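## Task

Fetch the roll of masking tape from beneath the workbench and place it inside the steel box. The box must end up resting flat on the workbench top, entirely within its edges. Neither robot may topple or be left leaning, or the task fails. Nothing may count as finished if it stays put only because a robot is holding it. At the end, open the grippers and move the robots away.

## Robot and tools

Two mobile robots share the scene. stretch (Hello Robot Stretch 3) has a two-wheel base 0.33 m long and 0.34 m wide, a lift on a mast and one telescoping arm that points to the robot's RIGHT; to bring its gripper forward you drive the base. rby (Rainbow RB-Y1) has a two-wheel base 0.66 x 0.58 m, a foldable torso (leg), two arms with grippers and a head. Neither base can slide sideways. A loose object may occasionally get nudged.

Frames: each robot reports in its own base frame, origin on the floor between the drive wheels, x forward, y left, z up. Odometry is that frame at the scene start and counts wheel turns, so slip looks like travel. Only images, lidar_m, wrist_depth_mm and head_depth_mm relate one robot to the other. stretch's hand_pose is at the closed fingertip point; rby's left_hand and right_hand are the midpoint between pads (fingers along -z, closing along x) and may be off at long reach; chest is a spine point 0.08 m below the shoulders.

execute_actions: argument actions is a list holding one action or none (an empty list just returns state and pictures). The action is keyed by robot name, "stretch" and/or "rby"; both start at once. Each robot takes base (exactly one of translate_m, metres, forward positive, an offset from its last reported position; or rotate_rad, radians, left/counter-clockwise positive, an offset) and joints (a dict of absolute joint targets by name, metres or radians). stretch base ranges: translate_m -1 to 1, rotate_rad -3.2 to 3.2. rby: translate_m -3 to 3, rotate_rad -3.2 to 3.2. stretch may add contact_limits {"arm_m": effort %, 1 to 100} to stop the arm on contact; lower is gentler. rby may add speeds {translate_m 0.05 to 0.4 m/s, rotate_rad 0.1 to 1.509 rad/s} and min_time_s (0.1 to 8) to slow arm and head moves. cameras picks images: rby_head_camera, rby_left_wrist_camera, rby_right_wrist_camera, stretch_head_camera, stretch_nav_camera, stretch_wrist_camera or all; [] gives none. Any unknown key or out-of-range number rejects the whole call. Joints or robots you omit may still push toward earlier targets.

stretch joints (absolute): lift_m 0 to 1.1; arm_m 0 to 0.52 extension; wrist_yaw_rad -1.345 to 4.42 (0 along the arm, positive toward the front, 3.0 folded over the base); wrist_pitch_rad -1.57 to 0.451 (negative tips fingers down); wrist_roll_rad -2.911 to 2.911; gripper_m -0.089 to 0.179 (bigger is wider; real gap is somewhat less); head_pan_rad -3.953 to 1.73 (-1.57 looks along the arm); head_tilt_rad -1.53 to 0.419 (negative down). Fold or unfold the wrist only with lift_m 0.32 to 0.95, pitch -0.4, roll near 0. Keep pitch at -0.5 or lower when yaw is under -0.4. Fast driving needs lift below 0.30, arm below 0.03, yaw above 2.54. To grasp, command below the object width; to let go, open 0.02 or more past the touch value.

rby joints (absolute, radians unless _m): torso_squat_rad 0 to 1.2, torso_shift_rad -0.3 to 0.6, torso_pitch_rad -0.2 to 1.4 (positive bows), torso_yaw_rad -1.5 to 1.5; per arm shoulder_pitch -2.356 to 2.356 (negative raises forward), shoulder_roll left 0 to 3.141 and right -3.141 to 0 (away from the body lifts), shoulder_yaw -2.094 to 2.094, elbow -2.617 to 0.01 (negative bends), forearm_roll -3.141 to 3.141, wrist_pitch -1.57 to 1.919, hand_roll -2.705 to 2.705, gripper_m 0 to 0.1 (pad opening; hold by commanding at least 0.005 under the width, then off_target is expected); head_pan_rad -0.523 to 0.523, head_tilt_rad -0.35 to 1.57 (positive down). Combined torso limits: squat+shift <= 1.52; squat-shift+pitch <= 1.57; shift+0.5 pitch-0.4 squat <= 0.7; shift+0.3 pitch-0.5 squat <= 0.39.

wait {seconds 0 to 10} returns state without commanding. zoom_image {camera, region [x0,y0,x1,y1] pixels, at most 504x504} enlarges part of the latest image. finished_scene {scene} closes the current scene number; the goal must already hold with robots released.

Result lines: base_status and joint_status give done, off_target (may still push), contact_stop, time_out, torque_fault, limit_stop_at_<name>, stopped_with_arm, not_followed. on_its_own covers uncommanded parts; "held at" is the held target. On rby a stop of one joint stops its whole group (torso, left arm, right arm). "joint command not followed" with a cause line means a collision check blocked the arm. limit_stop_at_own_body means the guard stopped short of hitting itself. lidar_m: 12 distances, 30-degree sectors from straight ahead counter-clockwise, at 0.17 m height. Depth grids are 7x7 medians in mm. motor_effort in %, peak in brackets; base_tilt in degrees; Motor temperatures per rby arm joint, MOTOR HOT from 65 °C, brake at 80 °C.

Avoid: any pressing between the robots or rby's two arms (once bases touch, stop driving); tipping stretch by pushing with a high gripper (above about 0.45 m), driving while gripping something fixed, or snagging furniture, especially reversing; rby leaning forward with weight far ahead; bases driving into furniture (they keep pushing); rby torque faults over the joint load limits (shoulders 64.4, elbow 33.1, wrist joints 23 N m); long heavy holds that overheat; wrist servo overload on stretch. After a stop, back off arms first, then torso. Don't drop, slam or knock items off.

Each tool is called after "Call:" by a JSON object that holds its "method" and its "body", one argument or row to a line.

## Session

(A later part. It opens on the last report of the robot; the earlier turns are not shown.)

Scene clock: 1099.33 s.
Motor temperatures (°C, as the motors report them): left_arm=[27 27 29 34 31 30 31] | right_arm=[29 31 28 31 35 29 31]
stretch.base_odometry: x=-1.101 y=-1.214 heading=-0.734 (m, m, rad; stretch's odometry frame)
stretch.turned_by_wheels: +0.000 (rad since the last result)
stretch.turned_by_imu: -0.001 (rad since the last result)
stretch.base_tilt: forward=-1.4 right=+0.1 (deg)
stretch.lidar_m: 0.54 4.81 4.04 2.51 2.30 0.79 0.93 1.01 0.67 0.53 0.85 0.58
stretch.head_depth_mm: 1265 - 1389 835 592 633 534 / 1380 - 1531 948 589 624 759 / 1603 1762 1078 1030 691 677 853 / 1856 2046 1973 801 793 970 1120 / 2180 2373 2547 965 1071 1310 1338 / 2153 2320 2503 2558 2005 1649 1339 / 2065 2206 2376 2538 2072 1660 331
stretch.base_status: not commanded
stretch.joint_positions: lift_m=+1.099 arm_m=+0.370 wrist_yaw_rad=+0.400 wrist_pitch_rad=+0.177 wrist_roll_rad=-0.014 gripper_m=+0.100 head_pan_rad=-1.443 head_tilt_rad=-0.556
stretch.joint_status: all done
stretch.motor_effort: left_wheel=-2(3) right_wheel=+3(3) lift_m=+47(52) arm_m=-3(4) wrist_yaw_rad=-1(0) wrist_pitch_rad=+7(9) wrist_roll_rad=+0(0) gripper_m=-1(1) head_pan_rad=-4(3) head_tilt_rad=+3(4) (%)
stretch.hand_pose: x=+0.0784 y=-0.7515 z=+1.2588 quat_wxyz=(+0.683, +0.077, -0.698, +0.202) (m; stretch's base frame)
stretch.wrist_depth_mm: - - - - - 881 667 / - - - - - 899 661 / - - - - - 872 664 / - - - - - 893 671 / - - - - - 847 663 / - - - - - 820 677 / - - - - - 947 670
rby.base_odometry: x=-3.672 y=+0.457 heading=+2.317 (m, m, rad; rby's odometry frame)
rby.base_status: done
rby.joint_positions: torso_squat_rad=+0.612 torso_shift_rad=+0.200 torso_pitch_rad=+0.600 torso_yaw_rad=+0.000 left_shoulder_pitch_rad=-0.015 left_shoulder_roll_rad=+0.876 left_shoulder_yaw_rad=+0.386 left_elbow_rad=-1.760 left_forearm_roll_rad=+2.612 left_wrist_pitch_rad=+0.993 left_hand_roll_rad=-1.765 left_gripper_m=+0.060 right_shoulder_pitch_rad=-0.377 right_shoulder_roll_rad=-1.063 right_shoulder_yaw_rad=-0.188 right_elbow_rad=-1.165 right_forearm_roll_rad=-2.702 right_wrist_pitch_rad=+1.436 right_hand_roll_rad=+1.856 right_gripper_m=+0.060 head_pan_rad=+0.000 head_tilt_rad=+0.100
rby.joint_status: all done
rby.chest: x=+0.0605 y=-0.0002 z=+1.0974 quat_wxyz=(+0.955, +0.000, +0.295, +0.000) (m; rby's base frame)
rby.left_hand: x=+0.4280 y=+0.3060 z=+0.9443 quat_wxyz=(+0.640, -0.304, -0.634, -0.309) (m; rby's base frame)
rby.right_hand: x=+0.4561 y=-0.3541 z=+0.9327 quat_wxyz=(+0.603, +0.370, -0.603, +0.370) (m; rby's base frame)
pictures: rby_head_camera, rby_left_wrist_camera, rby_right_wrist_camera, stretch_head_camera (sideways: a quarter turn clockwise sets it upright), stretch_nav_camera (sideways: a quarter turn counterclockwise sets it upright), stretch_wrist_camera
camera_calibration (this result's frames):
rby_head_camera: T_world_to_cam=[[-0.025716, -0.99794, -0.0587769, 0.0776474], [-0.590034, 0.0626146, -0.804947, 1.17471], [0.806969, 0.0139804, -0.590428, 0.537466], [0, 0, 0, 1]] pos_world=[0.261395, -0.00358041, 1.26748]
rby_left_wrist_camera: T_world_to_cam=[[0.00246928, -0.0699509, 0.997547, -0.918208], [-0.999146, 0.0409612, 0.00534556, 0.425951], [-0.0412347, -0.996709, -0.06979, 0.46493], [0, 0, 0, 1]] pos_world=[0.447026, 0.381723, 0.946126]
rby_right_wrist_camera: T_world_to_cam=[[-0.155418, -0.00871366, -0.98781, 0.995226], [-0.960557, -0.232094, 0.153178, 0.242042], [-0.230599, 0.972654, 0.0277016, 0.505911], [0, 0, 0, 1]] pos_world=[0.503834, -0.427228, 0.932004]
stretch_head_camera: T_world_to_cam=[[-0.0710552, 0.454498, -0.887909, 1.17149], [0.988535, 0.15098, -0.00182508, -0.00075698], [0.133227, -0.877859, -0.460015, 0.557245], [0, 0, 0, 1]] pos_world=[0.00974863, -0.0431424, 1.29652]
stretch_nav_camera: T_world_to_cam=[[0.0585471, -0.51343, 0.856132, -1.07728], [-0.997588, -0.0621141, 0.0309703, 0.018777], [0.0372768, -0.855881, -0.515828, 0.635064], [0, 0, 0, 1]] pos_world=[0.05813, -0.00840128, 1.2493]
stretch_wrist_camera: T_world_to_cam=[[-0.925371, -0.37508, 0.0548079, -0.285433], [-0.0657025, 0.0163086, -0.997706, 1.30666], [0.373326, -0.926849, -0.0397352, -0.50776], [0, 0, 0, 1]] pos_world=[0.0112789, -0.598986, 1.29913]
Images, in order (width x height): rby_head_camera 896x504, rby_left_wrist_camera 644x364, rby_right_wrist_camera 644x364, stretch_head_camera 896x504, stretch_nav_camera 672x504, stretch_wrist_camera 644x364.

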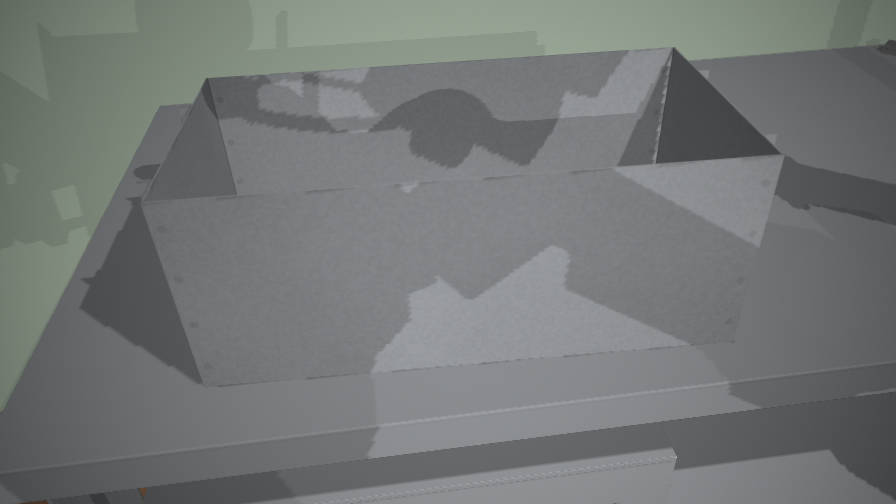

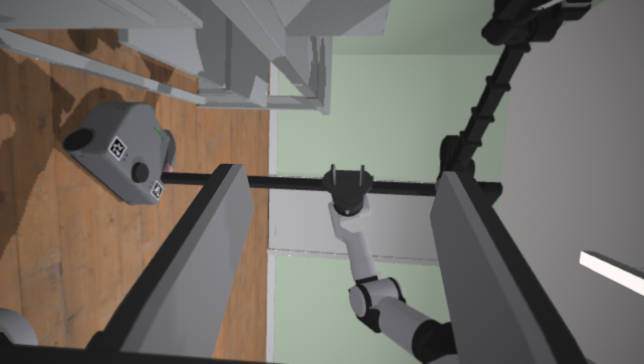

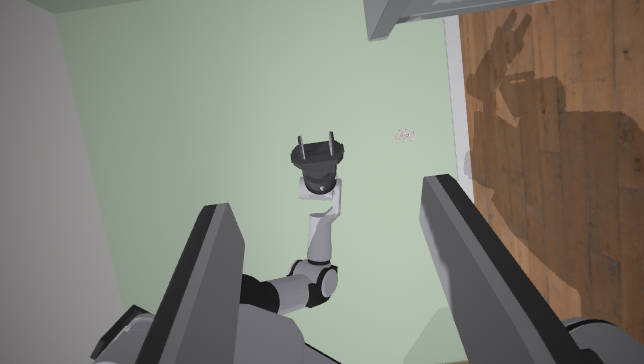

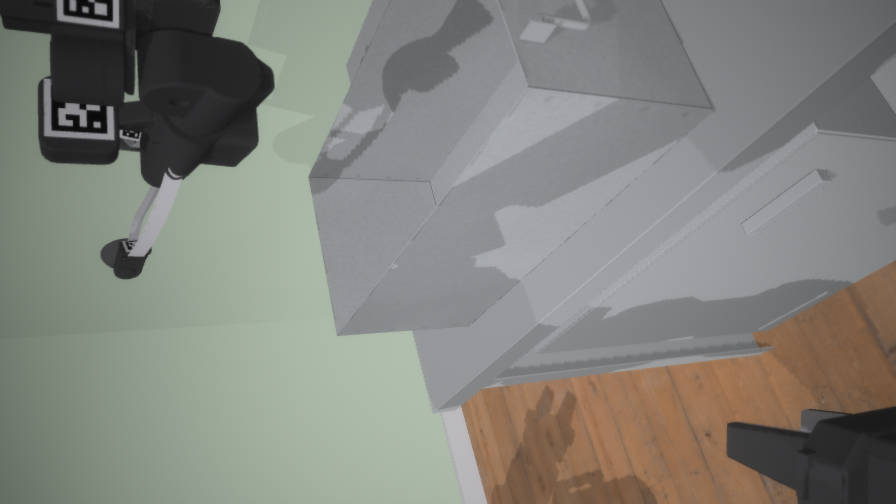

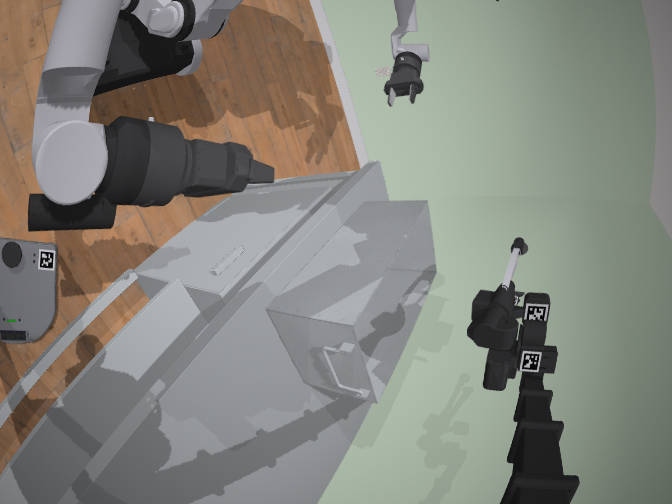

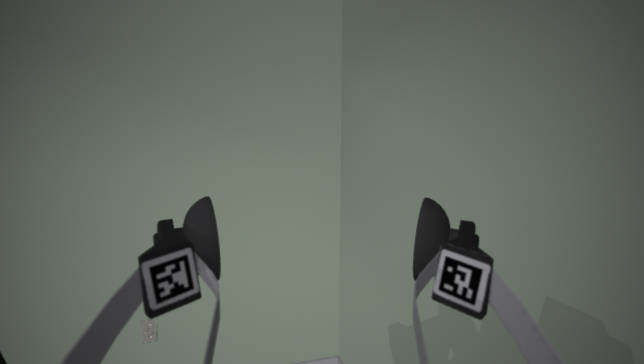

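Call:
{"method": "execute_actions", "body": {
  "actions": []
}}

Scene clock: 1102.43 s.
Motor temperatures (°C, as the motors report them): left_arm=[27 27 29 34 31 30 31] | right_arm=[29 31 28 31 35 29 31]
stretch.base_odometry: x=-1.101 y=-1.214 heading=-0.734 (m, m, rad; stretch's odometry frame)
stretch.turned_by_wheels: +0.000 (rad since the last result)
stretch.turned_by_imu: -0.001 (rad since the last result)
stretch.base_tilt: forward=-1.4 right=+0.1 (deg)
stretch.lidar_m: 0.54 4.82 4.04 2.52 2.30 0.79 0.93 1.01 0.67 0.53 0.85 0.58
stretch.head_depth_mm: 1269 - 1386 834 593 635 534 / 1384 - 1532 946 587 624 759 / 1610 1759 1078 1033 691 675 853 / 1841 2030 1977 798 794 971 1124 / 2181 2366 2540 961 1071 1312 1336 / 2154 2323 2509 2546 2002 1641 1339 / 2057 2195 2356 2522 2089 1651 331
stretch.base_status: not commanded
stretch.joint_positions: lift_m=+1.099 arm_m=+0.370 wrist_yaw_rad=+0.400 wrist_pitch_rad=+0.177 wrist_roll_rad=-0.014 gripper_m=+0.100 head_pan_rad=-1.443 head_tilt_rad=-0.556
stretch.joint_status: all done
stretch.motor_effort: left_wheel=-3(3) right_wheel=+3(3) lift_m=+47(52) arm_m=-2(4) wrist_yaw_rad=+1(0) wrist_pitch_rad=+8(9) wrist_roll_rad=+0(0) gripper_m=-1(1) head_pan_rad=-3(3) head_tilt_rad=+3(4) (%)
stretch.hand_pose: x=+0.0784 y=-0.7515 z=+1.2588 quat_wxyz=(+0.683, +0.077, -0.698, +0.202) (m; stretch's base frame)
stretch.wrist_depth_mm: - - - - - 905 670 / - - - - - 882 674 / - - - - - 884 670 / - - - - - 911 665 / - - - - - 860 666 / - - - - - 823 677 / - - - - - 918 662
rby.base_odometry: x=-3.672 y=+0.457 heading=+2.317 (m, m, rad; rby's odometry frame)
rby.base_status: done
rby.joint_positions: torso_squat_rad=+0.612 torso_shift_rad=+0.200 torso_pitch_rad=+0.600 torso_yaw_rad=+0.000 left_shoulder_pitch_rad=-0.015 left_shoulder_roll_rad=+0.876 left_shoulder_yaw_rad=+0.386 left_elbow_rad=-1.760 left_forearm_roll_rad=+2.612 left_wrist_pitch_rad=+0.993 left_hand_roll_rad=-1.765 left_gripper_m=+0.060 right_shoulder_pitch_rad=-0.377 right_shoulder_roll_rad=-1.063 right_shoulder_yaw_rad=-0.188 right_elbow_rad=-1.165 right_forearm_roll_rad=-2.702 right_wrist_pitch_rad=+1.436 right_hand_roll_rad=+1.856 right_gripper_m=+0.060 head_pan_rad=+0.000 head_tilt_rad=+0.100
rby.joint_status: all done
rby.chest: x=+0.0605 y=-0.0002 z=+1.0974 quat_wxyz=(+0.955, +0.000, +0.295, +0.000) (m; rby's base frame)
rby.left_hand: x=+0.4280 y=+0.3060 z=+0.9443 quat_wxyz=(+0.640, -0.304, -0.634, -0.309) (m; rby's base frame)
rby.right_hand: x=+0.4561 y=-0.3541 z=+0.9327 quat_wxyz=(+0.603, +0.370, -0.603, +0.370) (m; rby's base frame)
pictures: rby_head_camera, rby_left_wrist_camera, rby_right_wrist_camera, stretch_head_camera (sideways: a quarter turn clockwise sets it upright), stretch_nav_camera (sideways: a quarter turn counterclockwise sets it upright), stretch_wrist_camera
camera_calibration (this result's frames):
rby_head_camera: T_world_to_cam=[[-0.0257157, -0.99794, -0.0587772, 0.0776477], [-0.590034, 0.0626146, -0.804947, 1.17471], [0.806969, 0.0139808, -0.590428, 0.537466], [0, 0, 0, 1]] pos_world=[0.261395, -0.00358034, 1.26748]
rby_left_wrist_camera: T_world_to_cam=[[0.00246885, -0.069951, 0.997547, -0.918208], [-0.999146, 0.0409609, 0.00534511, 0.425952], [-0.0412344, -0.996709, -0.0697902, 0.46493], [0, 0, 0, 1]] pos_world=[0.447026, 0.381723, 0.946127]
rby_right_wrist_camera: T_world_to_cam=[[-0.155418, -0.00871355, -0.98781, 0.995226], [-0.960557, -0.232094, 0.153178, 0.242042], [-0.2306, 0.972654, 0.0277018, 0.505911], [0, 0, 0, 1]] pos_world=[0.503834, -0.427228, 0.932004]
stretch_head_camera: T_world_to_cam=[[-0.0710551, 0.454498, -0.887909, 1.17149], [0.988535, 0.15098, -0.00182508, -0.00075698], [0.133227, -0.877859, -0.460015, 0.557245], [0, 0, 0, 1]] pos_world=[0.00974862, -0.0431424, 1.29652]
stretch_nav_camera: T_world_to_cam=[[0.0585469, -0.51343, 0.856132, -1.07728], [-0.997588, -0.0621138, 0.0309703, 0.018777], [0.0372766, -0.855881, -0.515828, 0.635064], [0, 0, 0, 1]] pos_world=[0.05813, -0.00840129, 1.2493]
stretch_wrist_camera: T_world_to_cam=[[-0.925371, -0.375081, 0.0548078, -0.285433], [-0.0657025, 0.0163089, -0.997706, 1.30666], [0.373326, -0.926849, -0.0397355, -0.507759], [0, 0, 0, 1]] pos_world=[0.0112789, -0.598986, 1.29913]
Images, in order (width x height): rby_head_camera 896x504, rby_left_wrist_camera 644x364, rby_right_wrist_camera 644x364, stretch_head_camera 896x504, stretch_nav_camera 672x504, stretch_wrist_camera 644x364.

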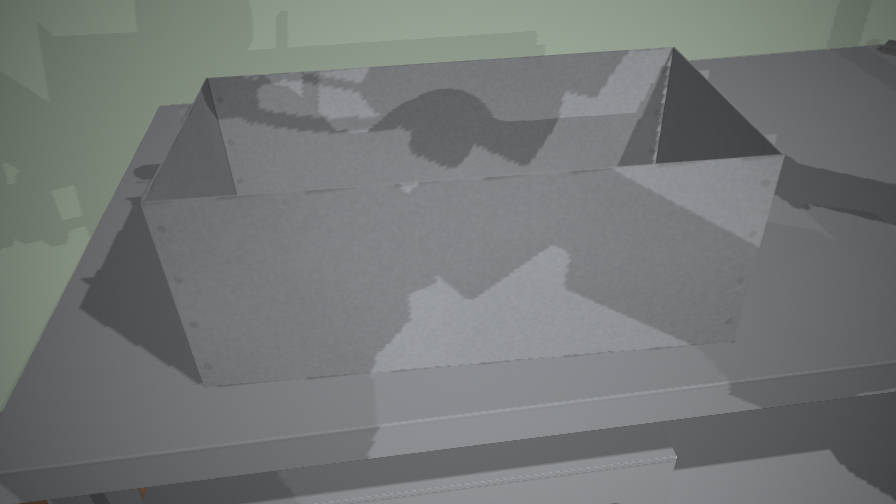

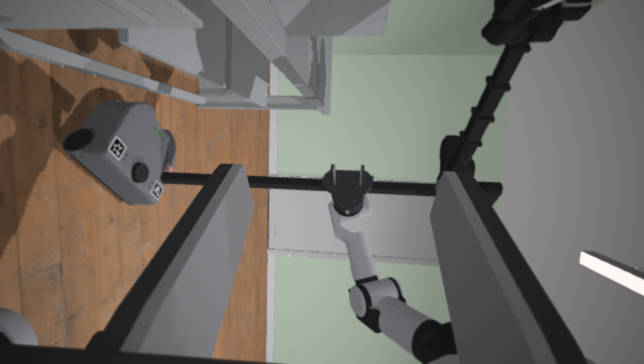

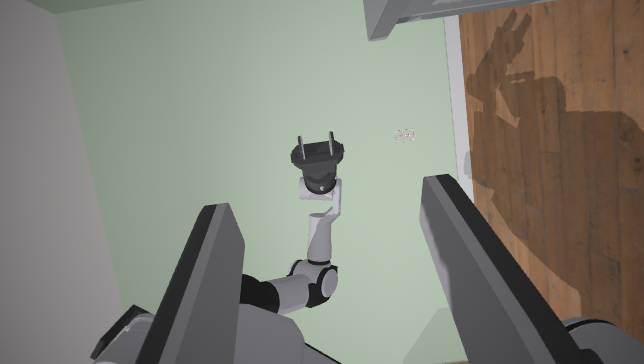

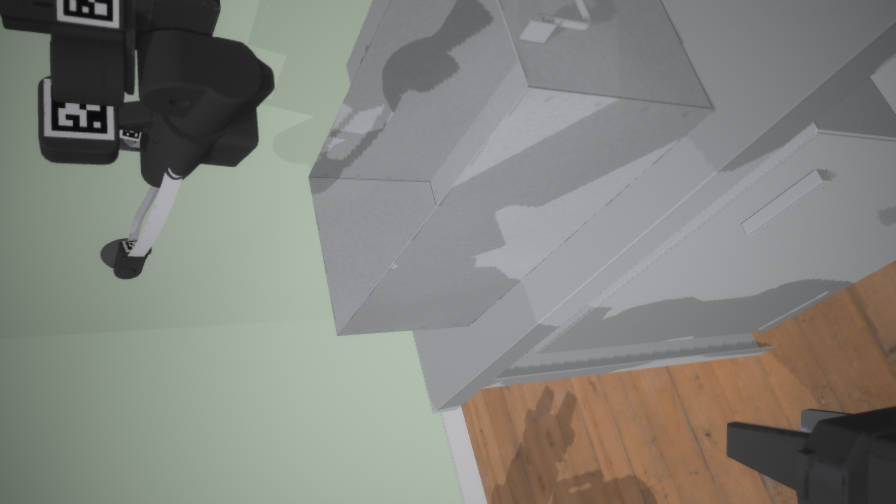

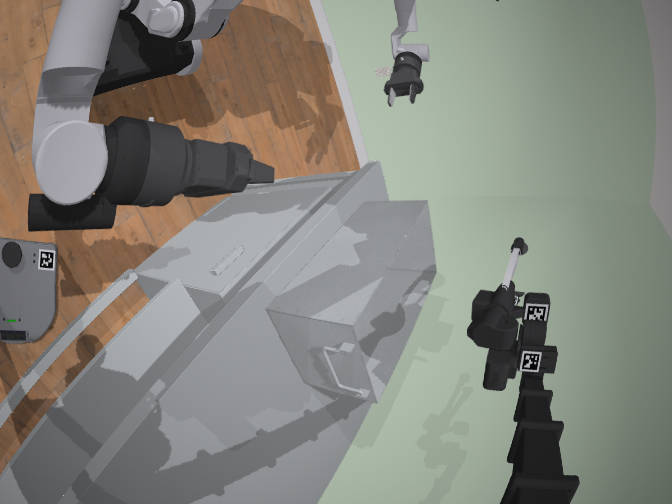

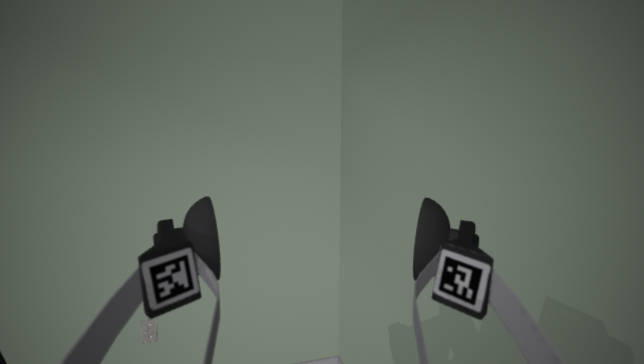

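Call:
{"method": "finished_scene", "body": {
  "scene": 2
}}

The scene is finished: the task was done.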